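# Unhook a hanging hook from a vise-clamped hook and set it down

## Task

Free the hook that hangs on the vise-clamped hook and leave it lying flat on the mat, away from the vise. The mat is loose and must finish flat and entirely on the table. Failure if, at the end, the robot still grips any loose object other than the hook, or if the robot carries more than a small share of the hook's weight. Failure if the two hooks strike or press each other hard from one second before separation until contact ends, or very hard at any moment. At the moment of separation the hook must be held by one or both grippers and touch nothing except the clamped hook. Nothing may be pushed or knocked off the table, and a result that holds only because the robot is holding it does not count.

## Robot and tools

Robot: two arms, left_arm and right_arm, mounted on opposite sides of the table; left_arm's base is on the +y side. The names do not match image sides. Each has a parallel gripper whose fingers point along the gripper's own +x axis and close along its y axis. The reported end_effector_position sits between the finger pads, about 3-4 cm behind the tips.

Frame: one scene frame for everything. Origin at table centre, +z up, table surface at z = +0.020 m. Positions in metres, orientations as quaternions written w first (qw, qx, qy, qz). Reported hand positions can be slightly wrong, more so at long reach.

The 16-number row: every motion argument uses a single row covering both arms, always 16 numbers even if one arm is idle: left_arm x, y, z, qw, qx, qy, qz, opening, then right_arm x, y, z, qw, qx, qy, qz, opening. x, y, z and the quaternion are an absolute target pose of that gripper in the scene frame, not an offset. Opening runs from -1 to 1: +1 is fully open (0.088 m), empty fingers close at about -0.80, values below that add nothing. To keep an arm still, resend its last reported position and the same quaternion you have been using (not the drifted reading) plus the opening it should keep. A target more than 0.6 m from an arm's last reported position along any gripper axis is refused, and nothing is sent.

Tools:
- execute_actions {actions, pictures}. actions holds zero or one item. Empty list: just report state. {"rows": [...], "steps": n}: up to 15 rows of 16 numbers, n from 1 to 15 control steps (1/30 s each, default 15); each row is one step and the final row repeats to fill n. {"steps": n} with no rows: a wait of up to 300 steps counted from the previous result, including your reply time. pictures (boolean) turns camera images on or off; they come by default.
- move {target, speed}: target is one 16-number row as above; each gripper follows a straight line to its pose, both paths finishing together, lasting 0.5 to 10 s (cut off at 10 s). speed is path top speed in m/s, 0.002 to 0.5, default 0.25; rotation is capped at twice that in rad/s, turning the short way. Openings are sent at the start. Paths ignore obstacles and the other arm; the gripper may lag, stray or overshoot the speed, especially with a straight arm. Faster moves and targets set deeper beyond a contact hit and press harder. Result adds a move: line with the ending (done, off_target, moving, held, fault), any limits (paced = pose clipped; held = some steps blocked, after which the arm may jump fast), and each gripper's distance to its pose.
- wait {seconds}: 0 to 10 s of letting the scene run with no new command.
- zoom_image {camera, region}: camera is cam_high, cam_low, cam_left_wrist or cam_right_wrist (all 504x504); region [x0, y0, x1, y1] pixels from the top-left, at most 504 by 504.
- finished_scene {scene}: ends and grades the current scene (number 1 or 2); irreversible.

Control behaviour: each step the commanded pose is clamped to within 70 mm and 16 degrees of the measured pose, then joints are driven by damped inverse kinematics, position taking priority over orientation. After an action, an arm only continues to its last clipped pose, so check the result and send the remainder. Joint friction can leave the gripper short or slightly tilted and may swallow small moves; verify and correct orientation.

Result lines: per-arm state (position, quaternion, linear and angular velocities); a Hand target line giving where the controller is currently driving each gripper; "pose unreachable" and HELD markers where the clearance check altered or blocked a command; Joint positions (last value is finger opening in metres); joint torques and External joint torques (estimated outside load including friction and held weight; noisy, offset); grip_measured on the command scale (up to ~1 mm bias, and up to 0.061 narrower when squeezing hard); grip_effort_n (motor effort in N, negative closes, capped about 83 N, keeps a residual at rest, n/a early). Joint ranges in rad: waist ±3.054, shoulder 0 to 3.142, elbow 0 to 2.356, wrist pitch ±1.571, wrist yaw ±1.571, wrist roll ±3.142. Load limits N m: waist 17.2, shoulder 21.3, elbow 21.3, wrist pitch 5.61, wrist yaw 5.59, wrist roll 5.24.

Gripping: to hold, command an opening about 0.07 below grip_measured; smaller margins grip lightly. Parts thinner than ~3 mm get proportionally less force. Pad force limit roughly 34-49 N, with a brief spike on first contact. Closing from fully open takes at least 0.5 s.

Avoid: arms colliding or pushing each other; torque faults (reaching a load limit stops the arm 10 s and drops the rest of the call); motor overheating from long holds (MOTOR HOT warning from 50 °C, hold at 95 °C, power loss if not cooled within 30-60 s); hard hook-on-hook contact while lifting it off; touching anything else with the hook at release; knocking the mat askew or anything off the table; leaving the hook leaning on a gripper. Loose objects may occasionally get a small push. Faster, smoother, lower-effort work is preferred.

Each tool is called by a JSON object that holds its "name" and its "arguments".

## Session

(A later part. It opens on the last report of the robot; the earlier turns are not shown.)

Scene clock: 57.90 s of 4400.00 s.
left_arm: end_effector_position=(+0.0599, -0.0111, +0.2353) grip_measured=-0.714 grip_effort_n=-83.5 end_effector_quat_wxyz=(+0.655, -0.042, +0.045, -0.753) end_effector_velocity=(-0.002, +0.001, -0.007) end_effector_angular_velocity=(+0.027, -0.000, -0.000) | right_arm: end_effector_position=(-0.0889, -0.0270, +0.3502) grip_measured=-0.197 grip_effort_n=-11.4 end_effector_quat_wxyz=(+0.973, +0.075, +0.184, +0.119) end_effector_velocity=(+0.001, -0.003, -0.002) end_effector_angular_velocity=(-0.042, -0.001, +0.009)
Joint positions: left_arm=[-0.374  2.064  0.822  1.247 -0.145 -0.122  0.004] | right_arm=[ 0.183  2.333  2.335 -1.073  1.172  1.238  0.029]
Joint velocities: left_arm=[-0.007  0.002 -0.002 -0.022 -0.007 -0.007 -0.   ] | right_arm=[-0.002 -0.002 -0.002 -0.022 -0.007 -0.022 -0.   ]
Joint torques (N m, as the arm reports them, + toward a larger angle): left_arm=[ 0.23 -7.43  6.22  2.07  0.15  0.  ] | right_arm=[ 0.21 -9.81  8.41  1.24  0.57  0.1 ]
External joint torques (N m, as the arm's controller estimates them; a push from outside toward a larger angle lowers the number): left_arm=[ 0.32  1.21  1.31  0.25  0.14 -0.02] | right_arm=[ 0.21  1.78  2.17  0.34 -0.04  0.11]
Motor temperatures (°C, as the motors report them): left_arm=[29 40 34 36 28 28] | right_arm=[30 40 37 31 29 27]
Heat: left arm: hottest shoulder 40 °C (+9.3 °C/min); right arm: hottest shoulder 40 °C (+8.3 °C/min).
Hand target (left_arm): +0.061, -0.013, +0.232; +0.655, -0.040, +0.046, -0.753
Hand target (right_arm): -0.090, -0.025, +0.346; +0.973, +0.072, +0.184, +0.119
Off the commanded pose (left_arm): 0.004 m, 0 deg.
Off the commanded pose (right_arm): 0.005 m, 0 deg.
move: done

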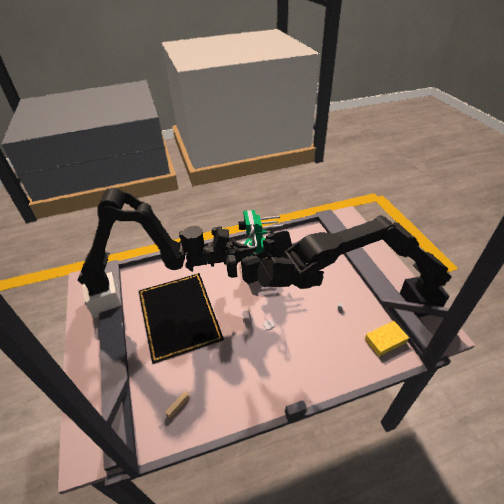

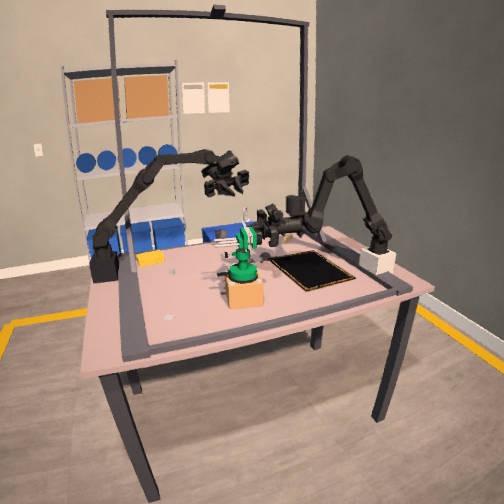

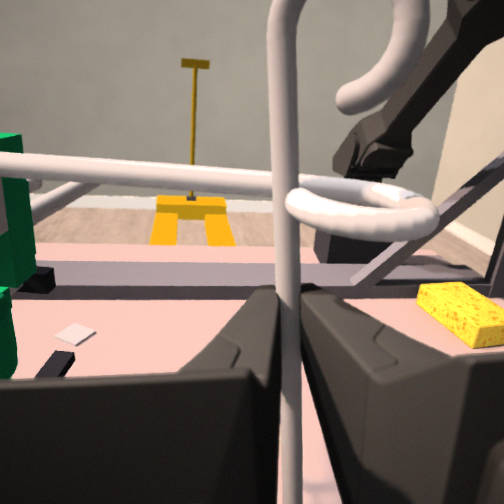

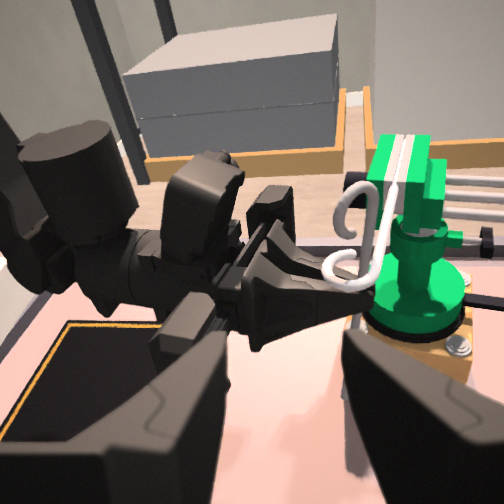

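{"name": "move", "arguments": {"target": [0.0685,-0.0095,0.233,0.6549,-0.04005,0.04607,-0.7533,-0.8,-0.09,-0.025,0.346,0.973,0.072,0.184,0.119,-0.2], "speed": 0.004}}

{"name": "zoom_image", "arguments": {"camera": "cam_right_wrist", "region": [305, 205, 405, 305]}}

Scene clock: 61.43 s of 4400.00 s.
left_arm: end_effector_position=(+0.0669, -0.0110, +0.2330) grip_measured=-0.714 grip_effort_n=-83.5 end_effector_quat_wxyz=(+0.655, -0.040, +0.046, -0.753) end_effector_velocity=(-0.002, +0.002, -0.001) end_effector_angular_velocity=(+0.008, +0.005, -0.010) | right_arm: end_effector_position=(-0.0889, -0.0270, +0.3502) grip_measured=-0.197 grip_effort_n=-11.4 end_effector_quat_wxyz=(+0.973, +0.075, +0.184, +0.119) end_effector_velocity=(-0.002, -0.001, -0.006) end_effector_angular_velocity=(-0.022, +0.019, +0.010)
Joint positions: left_arm=[-0.355  2.065  0.812  1.253 -0.125 -0.122  0.004] | right_arm=[ 0.183  2.333  2.335 -1.073  1.172  1.238  0.029]
Joint velocities: left_arm=[-0.002 -0.007 -0.007 -0.007  0.007 -0.007 -0.   ] | right_arm=[ 0.002  0.002 -0.002 -0.022 -0.022  0.007 -0.   ]
Joint torques (N m, as the arm reports them, + toward a larger angle): left_arm=[ 0.24 -9.35  4.37  2.31  0.17  0.  ] | right_arm=[ 0.15 -9.7   8.4   1.23  0.59  0.1 ]
External joint torques (N m, as the arm's controller estimates them; a push from outside toward a larger angle lowers the number): left_arm=[ 0.24 -0.73 -0.49  0.49  0.17 -0.01] | right_arm=[ 0.07  1.72  2.24  0.34 -0.01  0.11]
Motor temperatures (°C, as the motors report them): left_arm=[29 41 34 36 28 28] | right_arm=[30 41 37 31 29 27]
Heat: left arm: hottest shoulder 41 °C (+10.1 °C/min); right arm: hottest shoulder 41 °C (+9.1 °C/min).
Hand target (left_arm): +0.069, -0.010, +0.233; +0.655, -0.040, +0.046, -0.753
Hand target (right_arm): -0.090, -0.025, +0.346; +0.973, +0.072, +0.184, +0.119
Off the commanded pose (left_arm): 0.002 m, 0 deg.
Off the commanded pose (right_arm): 0.005 m, 0 deg.
move: done

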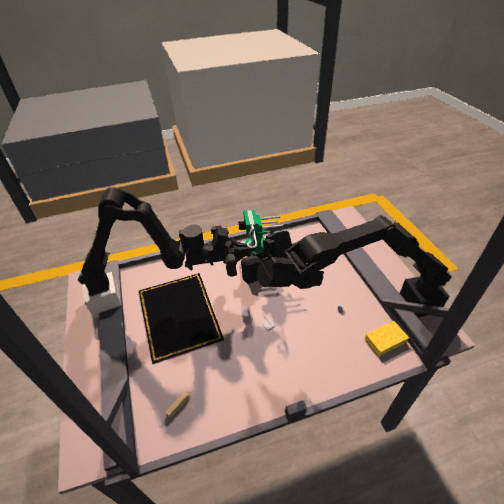

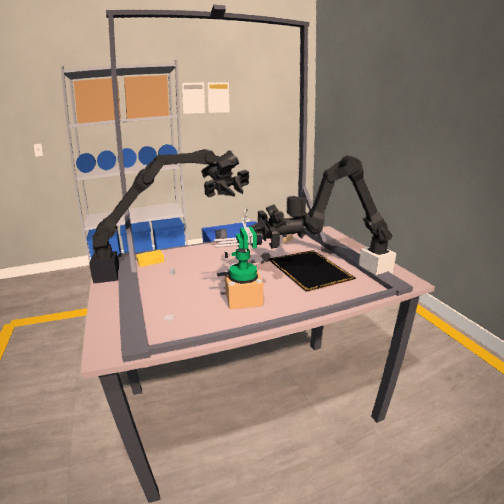

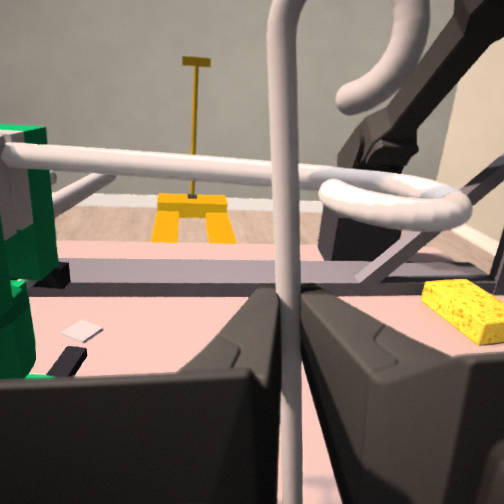

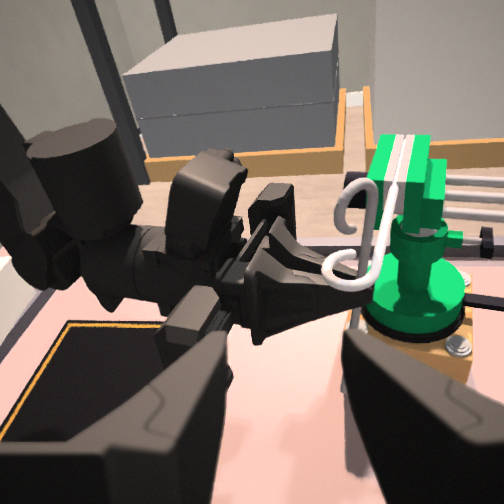

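Region (305, 205, 405, 305) of cam_right_wrist's 504x504 image, scaled by 5.040, with more detail than that image has.

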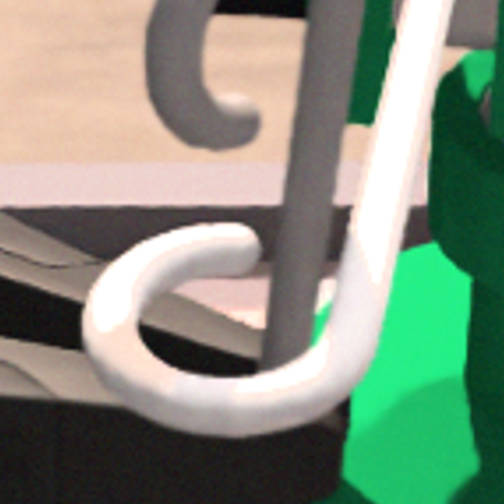

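{"name": "move", "arguments": {"target": [0.079,0.045,0.238,0.6549,-0.04005,0.04607,-0.7533,-0.8,-0.10,-0.07,0.346,0.973,0.072,0.184,0.119,-0.2], "speed": 0.03}}

Scene clock: 64.07 s of 4400.00 s.
left_arm: end_effector_position=(+0.0794, +0.0426, +0.2367) grip_measured=-0.714 grip_effort_n=-83.5 end_effector_quat_wxyz=(+0.654, -0.039, +0.047, -0.754) end_effector_velocity=(+0.003, +0.004, -0.006) end_effector_angular_velocity=(+0.024, +0.016, +0.020) | right_arm: end_effector_position=(-0.0988, -0.0675, +0.3453) grip_measured=-0.197 grip_effort_n=-11.4 end_effector_quat_wxyz=(+0.973, +0.071, +0.184, +0.118) end_effector_velocity=(+0.003, -0.003, -0.000) end_effector_angular_velocity=(-0.005, +0.005, -0.002)
Joint positions: left_arm=[-0.36   1.919  0.576  1.339 -0.128 -0.122  0.004] | right_arm=[ 0.213  2.138  2.002 -1.008  1.185  1.309  0.029]
Joint velocities: left_arm=[-0.002 -0.002 -0.017 -0.007 -0.022 -0.022 -0.   ] | right_arm=[-0.007 -0.012 -0.017  0.007 -0.007 -0.007 -0.   ]
Joint torques (N m, as the arm reports them, + toward a larger angle): left_arm=[-0.43 -8.2   4.09  2.32 -0.21  0.02] | right_arm=[  0.26 -11.45   5.98   1.24   0.58   0.18]
External joint torques (N m, as the arm's controller estimates them; a push from outside toward a larger angle lowers the number): left_arm=[-0.45 -1.15 -0.3   0.52 -0.2   0.  ] | right_arm=[ 0.32 -1.07 -0.29  0.42 -0.04  0.18]
Motor temperatures (°C, as the motors report them): left_arm=[29 41 34 37 28 28] | right_arm=[30 41 37 31 30 27]
Heat: left arm: hottest shoulder 41 °C (+10.2 °C/min); right arm: hottest shoulder 41 °C (+8.1 °C/min).
Hand target (left_arm): +0.079, +0.045, +0.239; +0.655, -0.040, +0.046, -0.753
Hand target (right_arm): -0.100, -0.070, +0.346; +0.973, +0.072, +0.184, +0.119
Off the commanded pose (left_arm): 0.003 m, 0 deg.
Off the commanded pose (right_arm): 0.003 m, 0 deg.
move: done

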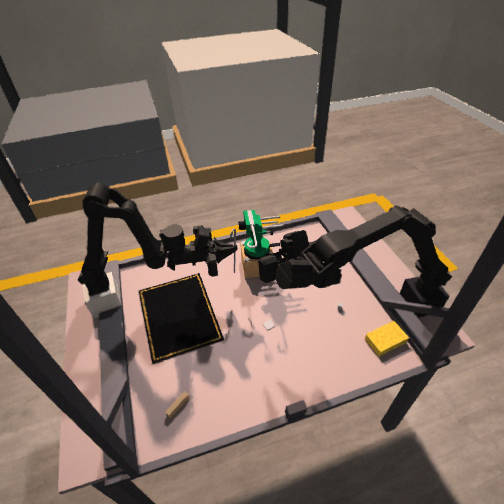

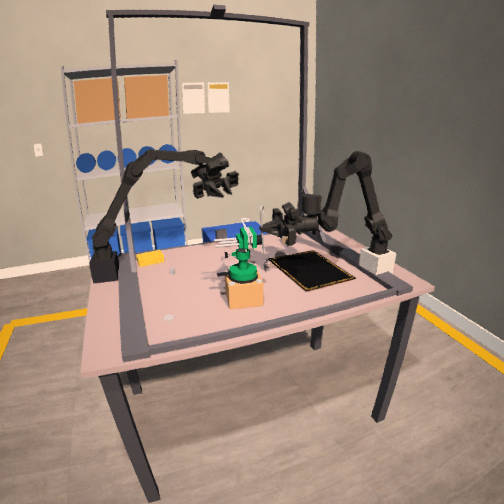

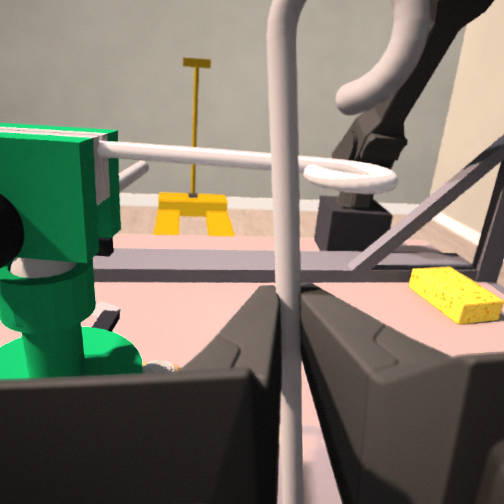

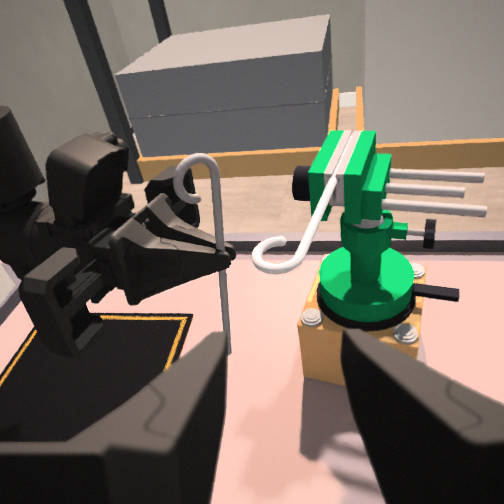

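{"name": "move", "arguments": {"target": [0.04,0.11,0.25,0.6549,-0.04005,0.04607,-0.7533,-0.8,-0.08,-0.12,0.25,0.85,0.0,0.1,0.5,-0.2], "speed": 0.15}}

{"name": "move", "arguments": {"target": [0.04,0.20,0.16,0.1893,0.6588,-0.1765,-0.7064,-0.8,-0.06,-0.10,0.12,0.7044,-0.0616,0.0616,0.7044,-0.2], "speed": 0.2}}

Scene clock: 70.07 s of 4400.00 s.
left_arm: end_effector_position=(+0.0398, +0.1078, +0.2499) grip_measured=-0.714 grip_effort_n=-83.5 end_effector_quat_wxyz=(+0.654, -0.040, +0.046, -0.754) end_effector_velocity=(+0.003, +0.000, -0.001) end_effector_angular_velocity=(+0.005, -0.011, +0.020) | right_arm: end_effector_position=(-0.0806, -0.1182, +0.2544) grip_measured=-0.197 grip_effort_n=-11.4 end_effector_quat_wxyz=(+0.858, +0.008, +0.102, +0.503) end_effector_velocity=(+0.002, -0.003, -0.002) end_effector_angular_velocity=(-0.006, -0.005, +0.001)
Joint positions: left_arm=[-0.588  1.737  0.396  1.341 -0.356 -0.122  0.004] | right_arm=[-0.014  1.7    0.668  0.852  0.377  0.186  0.029]
Joint velocities: left_arm=[-0.002 -0.002 -0.002 -0.007 -0.022  0.007 -0.   ] | right_arm=[-0.007 -0.002 -0.012  0.007 -0.007 -0.007 -0.   ]
Joint torques (N m, as the arm reports them, + toward a larger angle): left_arm=[-0.47 -6.65  3.94  2.01 -0.19  0.08] | right_arm=[-0.42 -6.22  5.47  2.27  0.04 -0.17]
External joint torques (N m, as the arm's controller estimates them; a push from outside toward a larger angle lowers the number): left_arm=[-0.48 -0.98 -0.44  0.24 -0.19  0.06] | right_arm=[-0.39  0.47 -0.22  0.48 -0.02 -0.17]
Motor temperatures (°C, as the motors report them): left_arm=[29 41 33 37 28 28] | right_arm=[30 42 37 31 30 27]
Heat: left arm: hottest shoulder 41 °C (+9.1 °C/min); right arm: hottest shoulder 42 °C (+8.1 °C/min).
Hand target (left_arm): +0.040, +0.110, +0.250; +0.655, -0.039, +0.045, -0.753
Hand target (right_arm): -0.080, -0.121, +0.249; +0.858, +0.002, +0.105, +0.503
Off the commanded pose (left_arm): 0.002 m, 0 deg.
Off the commanded pose (right_arm): 0.005 m, 1 deg.
move: done

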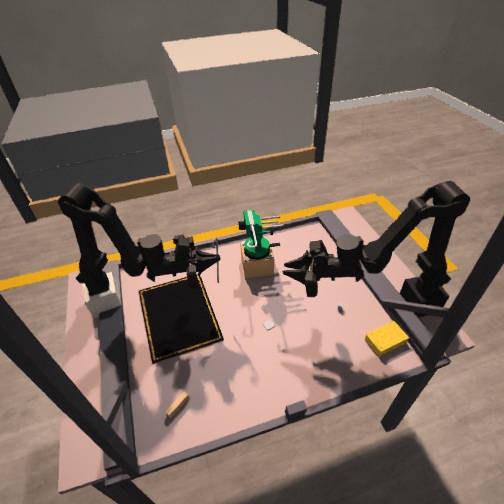

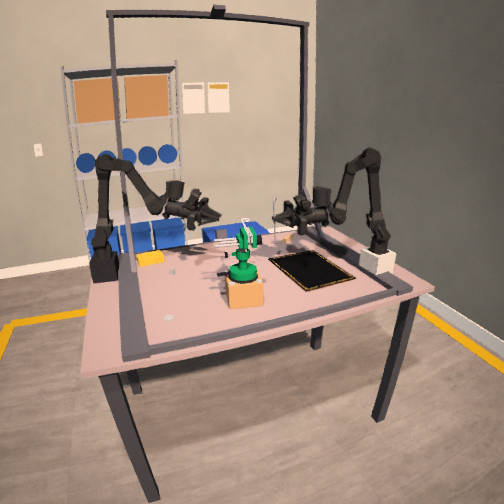

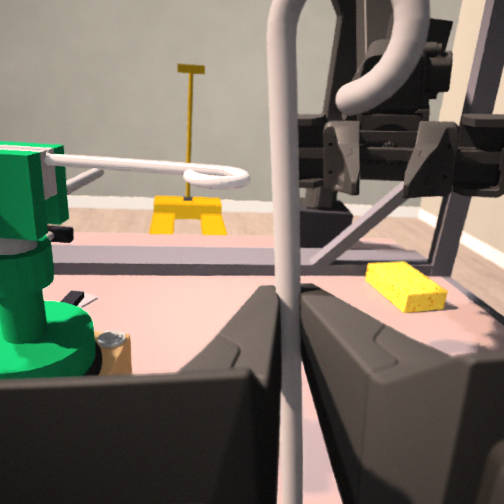

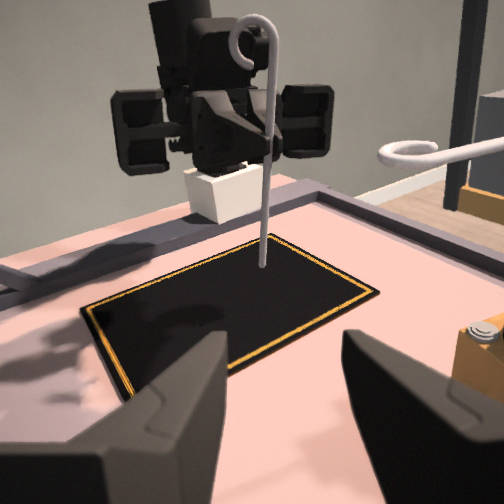

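Scene clock: 75.00 s of 4400.00 s.
left_arm: end_effector_position=(+0.0424, +0.2030, +0.1607) grip_measured=-0.714 grip_effort_n=-83.5 end_effector_quat_wxyz=(+0.191, +0.655, -0.172, -0.711) end_effector_velocity=(-0.001, +0.001, -0.001) end_effector_angular_velocity=(+0.010, +0.005, +0.000) | right_arm: end_effector_position=(-0.0624, -0.1005, +0.1239) grip_measured=-0.197 grip_effort_n=-11.4 end_effector_quat_wxyz=(+0.704, -0.060, +0.063, +0.705) end_effector_velocity=(-0.003, -0.001, -0.003) end_effector_angular_velocity=(-0.010, -0.013, +0.023)
Joint positions: left_arm=[-0.661  1.421  0.665 -0.33  -0.21   1.025  0.004] | right_arm=[-0.295  2.292  0.72   1.384 -0.393 -0.069  0.029]
Joint velocities: left_arm=[-0.002  0.002  0.002 -0.007  0.007 -0.007 -0.   ] | right_arm=[-0.002  0.002 -0.002 -0.007 -0.022 -0.022 -0.   ]
Joint torques (N m, as the arm reports them, + toward a larger angle): left_arm=[-0.4  -3.86  7.45  1.21 -0.35  0.12] | right_arm=[-0.31 -6.33  5.4   2.26 -0.03 -0.16]
External joint torques (N m, as the arm's controller estimates them; a push from outside toward a larger angle lowers the number): left_arm=[-0.41  1.01  1.37  0.06 -0.26  0.15] | right_arm=[-0.31  1.8   2.31  0.51  0.02 -0.17]
Motor temperatures (°C, as the motors report them): left_arm=[29 40 34 37 28 28] | right_arm=[30 41 36 31 29 27]
Heat: left arm: hottest shoulder 40 °C (+7.0 °C/min); right arm: hottest shoulder 41 °C (+6.0 °C/min).
Hand target (left_arm): +0.041, +0.202, +0.161; +0.189, +0.657, -0.174, -0.709
Hand target (right_arm): -0.061, -0.100, +0.121; +0.704, -0.062, +0.063, +0.704
Off the commanded pose (left_arm): 0.004 m, 1 deg.
Off the commanded pose (right_arm): 0.005 m, 0 deg.
move: done

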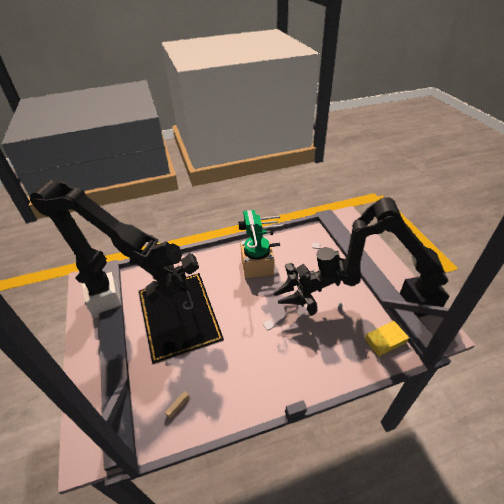

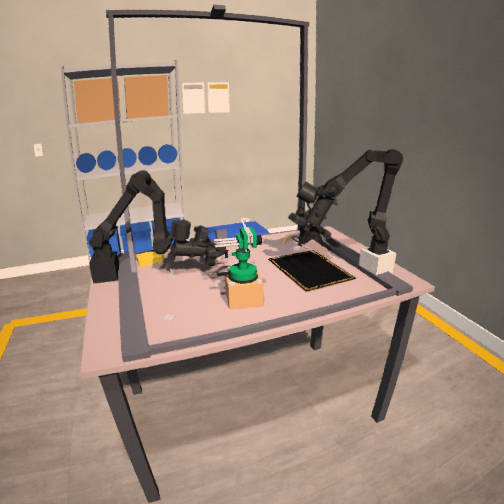

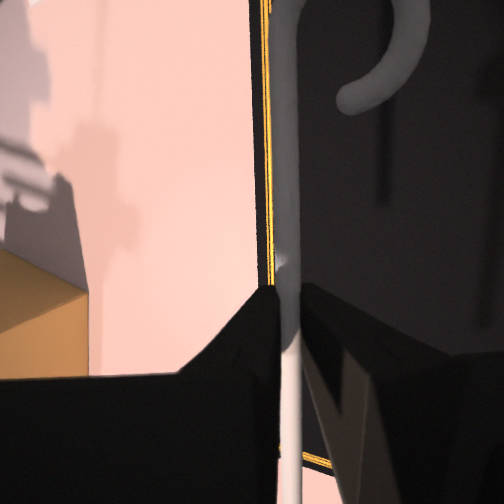

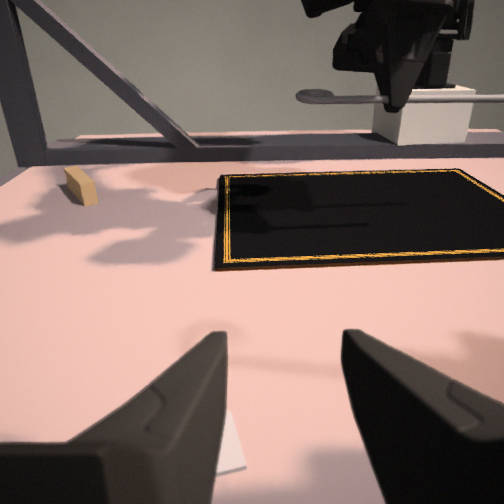

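{"name": "move", "arguments": {"target": [0.035,0.215,0.072,0.1893,0.6588,-0.1765,-0.7064,-0.8,-0.06,-0.10,0.12,0.7044,-0.0616,0.0616,0.7044,-0.2], "speed": 0.08}}

{"name": "zoom_image", "arguments": {"camera": "cam_right_wrist", "region": [264, 100, 504, 280]}}

Scene clock: 77.73 s of 4400.00 s.
left_arm: end_effector_position=(+0.0334, +0.2121, +0.0761) grip_measured=-0.714 grip_effort_n=-83.5 end_effector_quat_wxyz=(+0.193, +0.654, -0.179, -0.709) end_effector_velocity=(-0.002, +0.003, -0.003) end_effector_angular_velocity=(+0.009, -0.003, -0.017) | right_arm: end_effector_position=(-0.0617, -0.1008, +0.1230) grip_measured=-0.197 grip_effort_n=-11.4 end_effector_quat_wxyz=(+0.704, -0.060, +0.062, +0.705) end_effector_velocity=(+0.002, -0.001, +0.002) end_effector_angular_velocity=(+0.006, -0.011, -0.008)
Joint positions: left_arm=[-0.72   1.712  0.486  0.14  -0.245  0.983  0.004] | right_arm=[-0.297  2.297  0.721  1.39  -0.395 -0.07   0.029]
Joint velocities: left_arm=[-0.007  0.012 -0.002  0.007  0.007  0.007 -0.   ] | right_arm=[-0.002 -0.002 -0.002  0.007  0.007 -0.007 -0.   ]
Joint torques (N m, as the arm reports them, + toward a larger angle): left_arm=[-0.47 -4.38  3.82  1.47 -0.36 -0.12] | right_arm=[-0.17 -6.6   5.3   2.25 -0.11 -0.17]
External joint torques (N m, as the arm's controller estimates them; a push from outside toward a larger angle lowers the number): left_arm=[-0.43  1.04 -0.47  0.33 -0.25 -0.1 ] | right_arm=[-0.14  1.66  2.15  0.46 -0.06 -0.18]
Motor temperatures (°C, as the motors report them): left_arm=[29 40 34 37 28 28] | right_arm=[30 41 36 32 29 27]
Heat: left arm: hottest shoulder 40 °C (+7.0 °C/min); right arm: hottest shoulder 41 °C (+6.0 °C/min).
Hand target (left_arm): +0.035, +0.215, +0.072; +0.189, +0.659, -0.177, -0.706
Hand target (right_arm): -0.060, -0.100, +0.120; +0.705, -0.062, +0.062, +0.704
Off the commanded pose (left_arm): 0.005 m, 1 deg.
Off the commanded pose (right_arm): 0.004 m, 0 deg.
move: done

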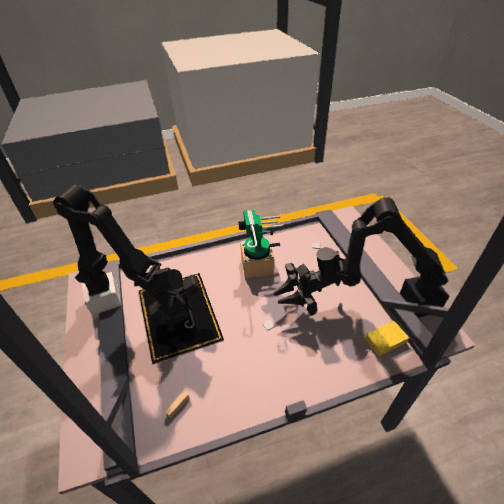

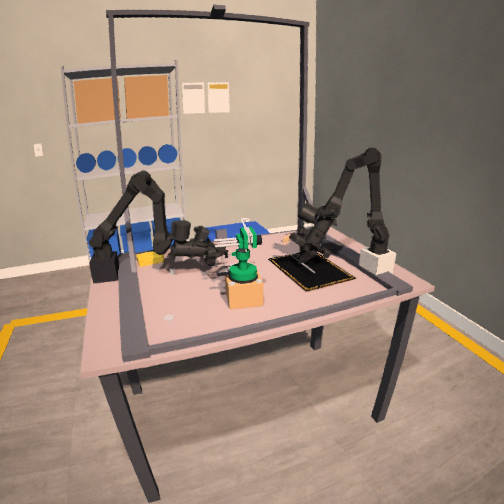

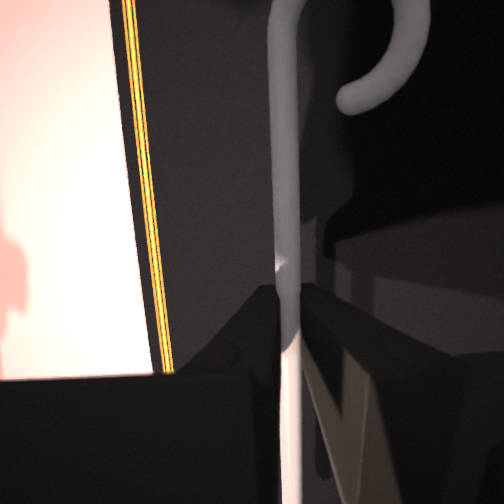

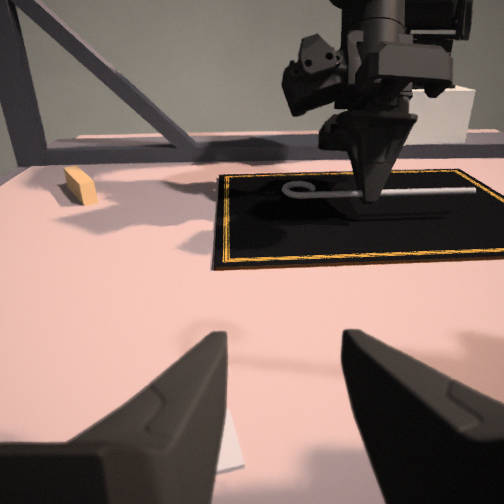

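Region (264, 100, 504, 280) of cam_right_wrist's 504x504 image, scaled by 2.100, with more detail than that image has; it fills the top 378 rows of this view, and the rest is white.

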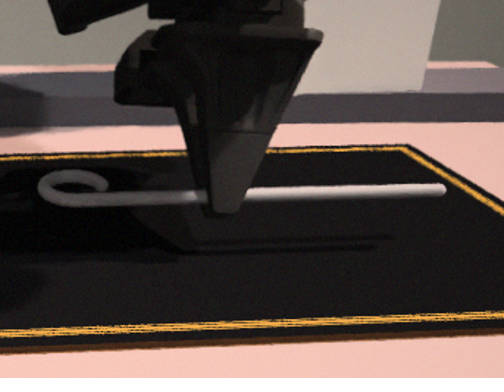

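{"name": "move", "arguments": {"target": [0.035,0.215,0.059,0.1893,0.6588,-0.1765,-0.7064,-0.8,-0.06,-0.10,0.12,0.7044,-0.0616,0.0616,0.7044,-0.2], "speed": 0.01}}

{"name": "zoom_image", "arguments": {"camera": "cam_right_wrist", "region": [264, 130, 504, 280]}}

Scene clock: 80.23 s of 4400.00 s.
left_arm: end_effector_position=(+0.0331, +0.2118, +0.0629) grip_measured=-0.714 grip_effort_n=-83.5 end_effector_quat_wxyz=(+0.192, +0.654, -0.179, -0.709) end_effector_velocity=(+0.001, +0.000, -0.002) end_effector_angular_velocity=(-0.000, +0.004, +0.020) | right_arm: end_effector_position=(-0.0616, -0.1007, +0.1232) grip_measured=-0.197 grip_effort_n=-11.4 end_effector_quat_wxyz=(+0.704, -0.060, +0.061, +0.705) end_effector_velocity=(+0.002, -0.001, -0.001) end_effector_angular_velocity=(-0.007, -0.020, -0.006)
Joint positions: left_arm=[-0.721  1.778  0.474  0.218 -0.245  0.983  0.004] | right_arm=[-0.297  2.297  0.721  1.391 -0.395 -0.07   0.029]
Joint velocities: left_arm=[-0.002  0.007 -0.002  0.007 -0.007 -0.022 -0.   ] | right_arm=[-0.002 -0.002 -0.002 -0.007  0.007 -0.022 -0.   ]
Joint torques (N m, as the arm reports them, + toward a larger angle): left_arm=[-0.44 -4.51  3.6   1.49 -0.31 -0.12] | right_arm=[-0.21 -6.51  5.28  2.3  -0.07 -0.17]
External joint torques (N m, as the arm's controller estimates them; a push from outside toward a larger angle lowers the number): left_arm=[-0.44  1.04 -0.33  0.36 -0.2  -0.09] | right_arm=[-0.24  1.75  2.14  0.51 -0.02 -0.18]
Motor temperatures (°C, as the motors report them): left_arm=[29 39 34 36 28 28] | right_arm=[30 41 36 32 29 27]
Heat: left arm: hottest shoulder 39 °C (+4.1 °C/min); right arm: hottest shoulder 41 °C (+6.1 °C/min).
Hand target (left_arm): +0.035, +0.215, +0.059; +0.189, +0.659, -0.177, -0.706
Hand target (right_arm): -0.060, -0.100, +0.120; +0.704, -0.062, +0.061, +0.704
Off the commanded pose (left_arm): 0.005 m, 1 deg.
Off the commanded pose (right_arm): 0.004 m, 0 deg.
move: done

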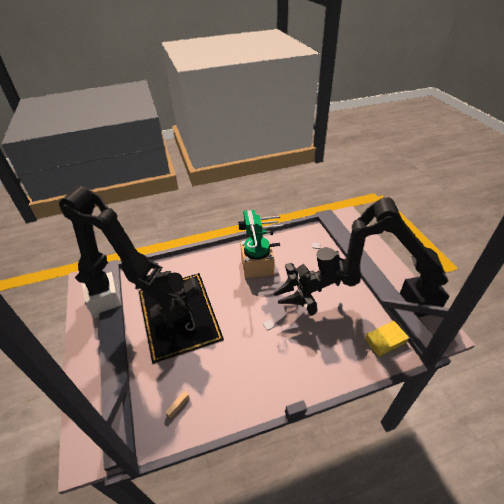

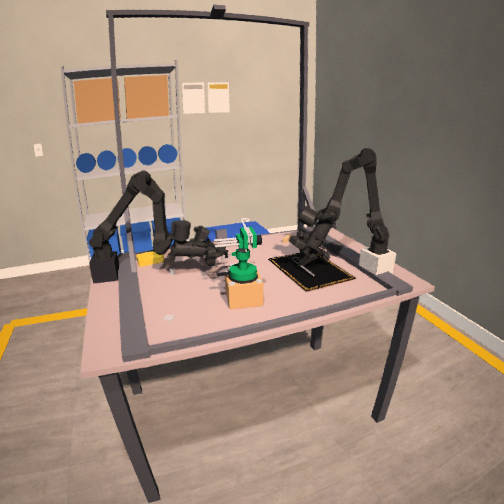

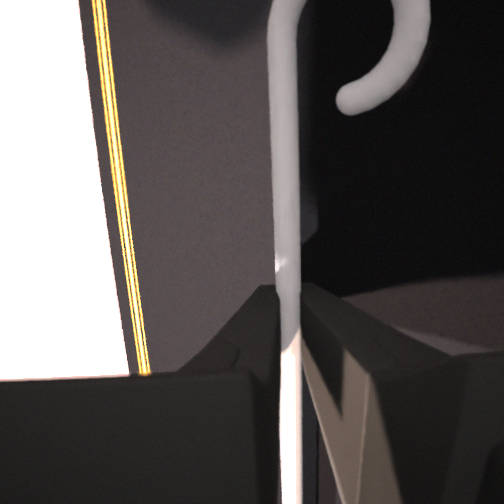

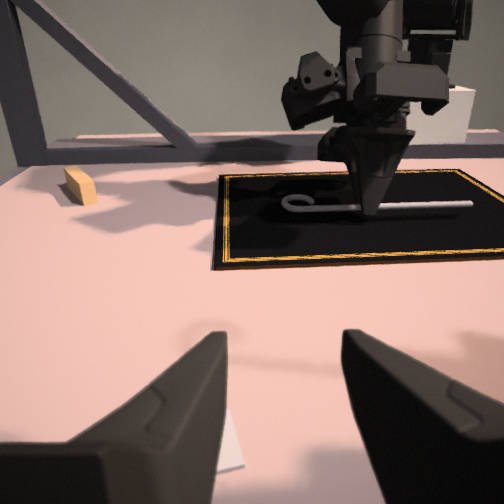

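Region (264, 130, 504, 280) of cam_right_wrist's 504x504 image, scaled by 2.100, with more detail than that image has; it fills the top 315 rows of this view, and the rest is white.

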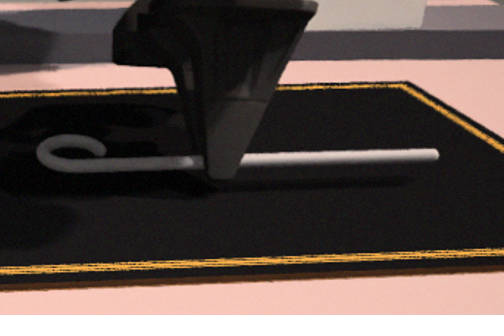

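{"name": "move", "arguments": {"target": [0.034,0.213,0.062,0.1893,0.6588,-0.1765,-0.7064,-0.62,-0.06,-0.10,0.12,0.7044,-0.0616,0.0616,0.7044,-0.2], "speed": 0.01}}

{"name": "zoom_image", "arguments": {"camera": "cam_right_wrist", "region": [264, 130, 504, 280]}}

Scene clock: 81.63 s of 4400.00 s.
left_arm: end_effector_position=(+0.0348, +0.2142, +0.0612) grip_measured=-0.623 grip_effort_n=15.6 end_effector_quat_wxyz=(+0.187, +0.659, -0.176, -0.707) end_effector_velocity=(+0.003, +0.003, -0.001) end_effector_angular_velocity=(+0.007, -0.002, +0.020) | right_arm: end_effector_position=(-0.0616, -0.1007, +0.1232) grip_measured=-0.197 grip_effort_n=-11.4 end_effector_quat_wxyz=(+0.704, -0.060, +0.061, +0.705) end_effector_velocity=(-0.002, -0.000, -0.005) end_effector_angular_velocity=(-0.020, -0.012, +0.013)
Joint positions: left_arm=[-0.721  1.779  0.474  0.203 -0.245  0.983  0.008] | right_arm=[-0.297  2.297  0.721  1.391 -0.395 -0.07   0.029]
Joint velocities: left_arm=[-0.002 -0.002 -0.007 -0.007 -0.007 -0.022 -0.   ] | right_arm=[ 0.002  0.002  0.002 -0.022 -0.007 -0.022 -0.   ]
Joint torques (N m, as the arm reports them, + toward a larger angle): left_arm=[-0.22 -5.47  4.86  1.13 -0.29 -0.09] | right_arm=[-0.11 -6.34  5.18  2.32 -0.13 -0.16]
External joint torques (N m, as the arm's controller estimates them; a push from outside toward a larger angle lowers the number): left_arm=[-0.2   0.08  0.97  0.02 -0.18 -0.06] | right_arm=[-0.16  1.84  2.07  0.55 -0.07 -0.17]
Motor temperatures (°C, as the motors report them): left_arm=[29 39 34 36 28 28] | right_arm=[30 41 36 32 29 27]
Heat: left arm: hottest shoulder 39 °C (+4.0 °C/min); right arm: hottest shoulder 41 °C (+6.0 °C/min).
Hand target (left_arm): +0.034, +0.213, +0.062; +0.189, +0.659, -0.176, -0.706
Hand target (right_arm): -0.060, -0.100, +0.120; +0.704, -0.062, +0.062, +0.704
Off the commanded pose (left_arm): 0.002 m, 0 deg.
Off the commanded pose (right_arm): 0.004 m, 0 deg.
move: done

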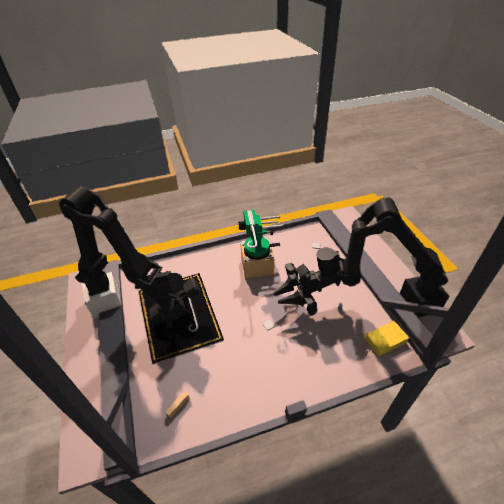

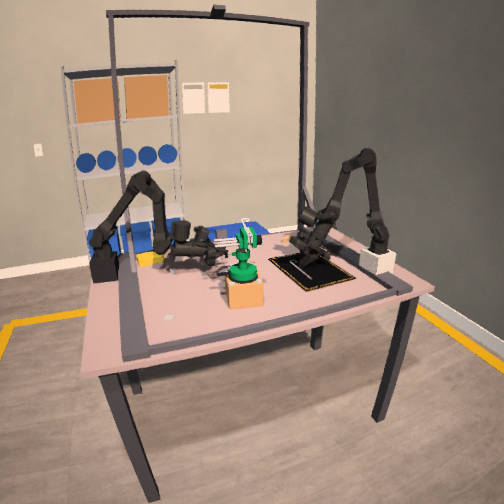

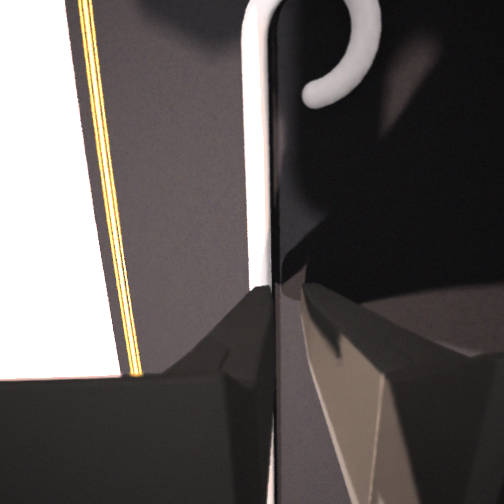

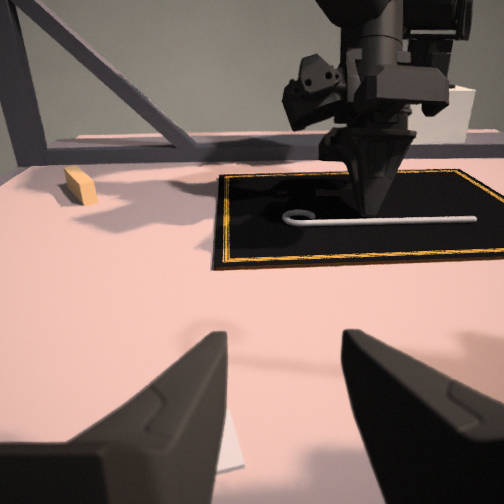

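Region (264, 130, 504, 280) of cam_right_wrist's 504x504 image, scaled by 2.100, with more detail than that image has; it fills the top 315 rows of this view, and the rest is white.

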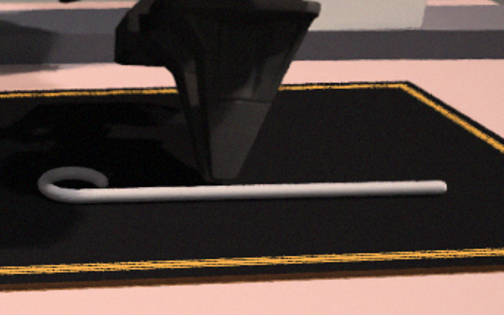

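Hook is on the mat. Retract.

{"name": "move", "arguments": {"target": [0.035,0.235,0.13,0.1893,0.6588,-0.1765,-0.7064,-0.62,-0.06,-0.10,0.12,0.7044,-0.0616,0.0616,0.7044,-0.2], "speed": 0.06}}

Scene clock: 83.50 s of 4400.00 s.
left_arm: end_effector_position=(+0.0366, +0.2360, +0.1270) grip_measured=-0.623 grip_effort_n=15.1 end_effector_quat_wxyz=(+0.185, +0.661, -0.174, -0.706) end_effector_velocity=(+0.004, +0.003, -0.000) end_effector_angular_velocity=(+0.001, -0.023, +0.009) | right_arm: end_effector_position=(-0.0617, -0.1007, +0.1230) grip_measured=-0.197 grip_effort_n=-11.4 end_effector_quat_wxyz=(+0.704, -0.060, +0.061, +0.705) end_effector_velocity=(-0.003, -0.001, -0.004) end_effector_angular_velocity=(-0.019, +0.005, +0.020)
Joint positions: left_arm=[-0.776  1.431  0.519 -0.211 -0.27   0.932  0.008] | right_arm=[-0.297  2.298  0.721  1.391 -0.395 -0.07   0.029]
Joint velocities: left_arm=[-0.007 -0.007 -0.002 -0.022 -0.022 -0.007 -0.   ] | right_arm=[-0.002 -0.002 -0.002 -0.022 -0.022 -0.007 -0.   ]
Joint torques (N m, as the arm reports them, + toward a larger angle): left_arm=[-0.57 -4.94  6.74  1.08 -0.37 -0.13] | right_arm=[-0.22 -6.39  5.21  2.29 -0.15 -0.12]
External joint torques (N m, as the arm's controller estimates them; a push from outside toward a larger angle lowers the number): left_arm=[-0.56 -0.53  1.22  0.01 -0.23 -0.1 ] | right_arm=[-0.28  1.84  2.09  0.51 -0.08 -0.13]
Motor temperatures (°C, as the motors report them): left_arm=[29 39 34 36 28 28] | right_arm=[30 40 36 32 29 27]
Heat: left arm: hottest shoulder 39 °C (+3.0 °C/min); right arm: hottest shoulder 40 °C (+5.1 °C/min).
Hand target (left_arm): +0.035, +0.235, +0.130; +0.189, +0.659, -0.177, -0.706
Hand target (right_arm): -0.060, -0.100, +0.120; +0.704, -0.062, +0.062, +0.704
Off the commanded pose (left_arm): 0.004 m, 1 deg.
Off the commanded pose (right_arm): 0.004 m, 0 deg.
move: done

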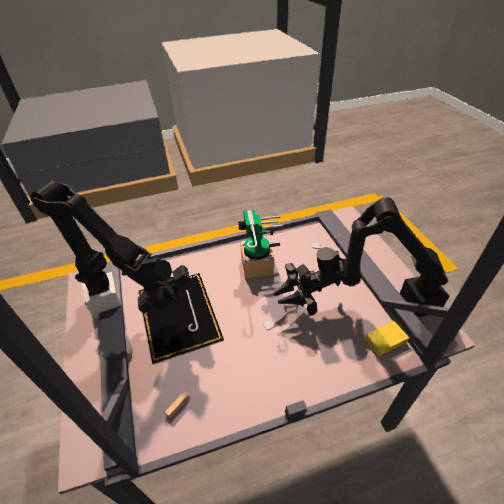

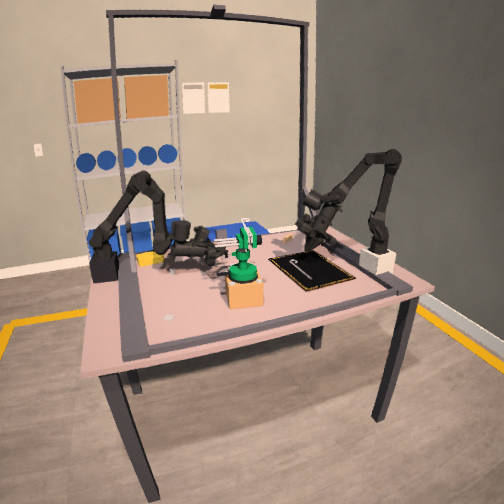

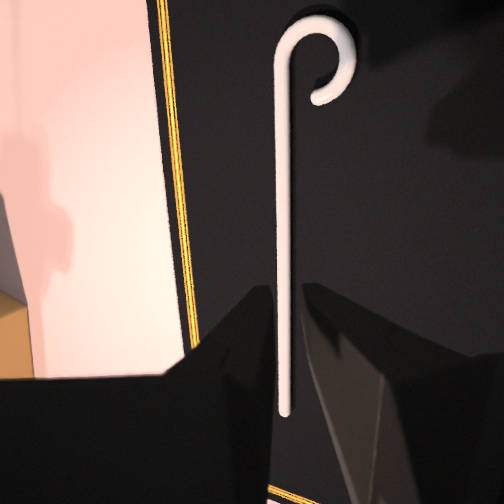

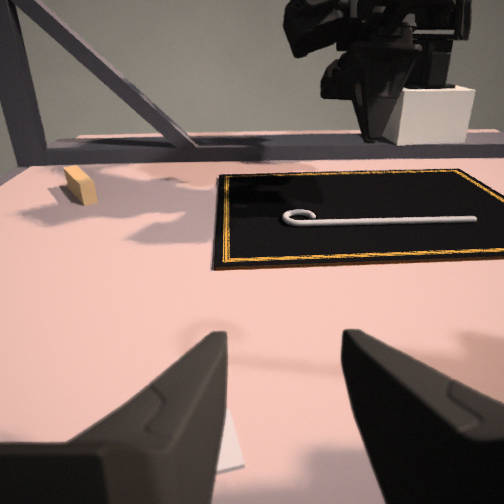

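{"name": "finished_scene", "arguments": {"scene": 2}}

The scene is finished: the task was done.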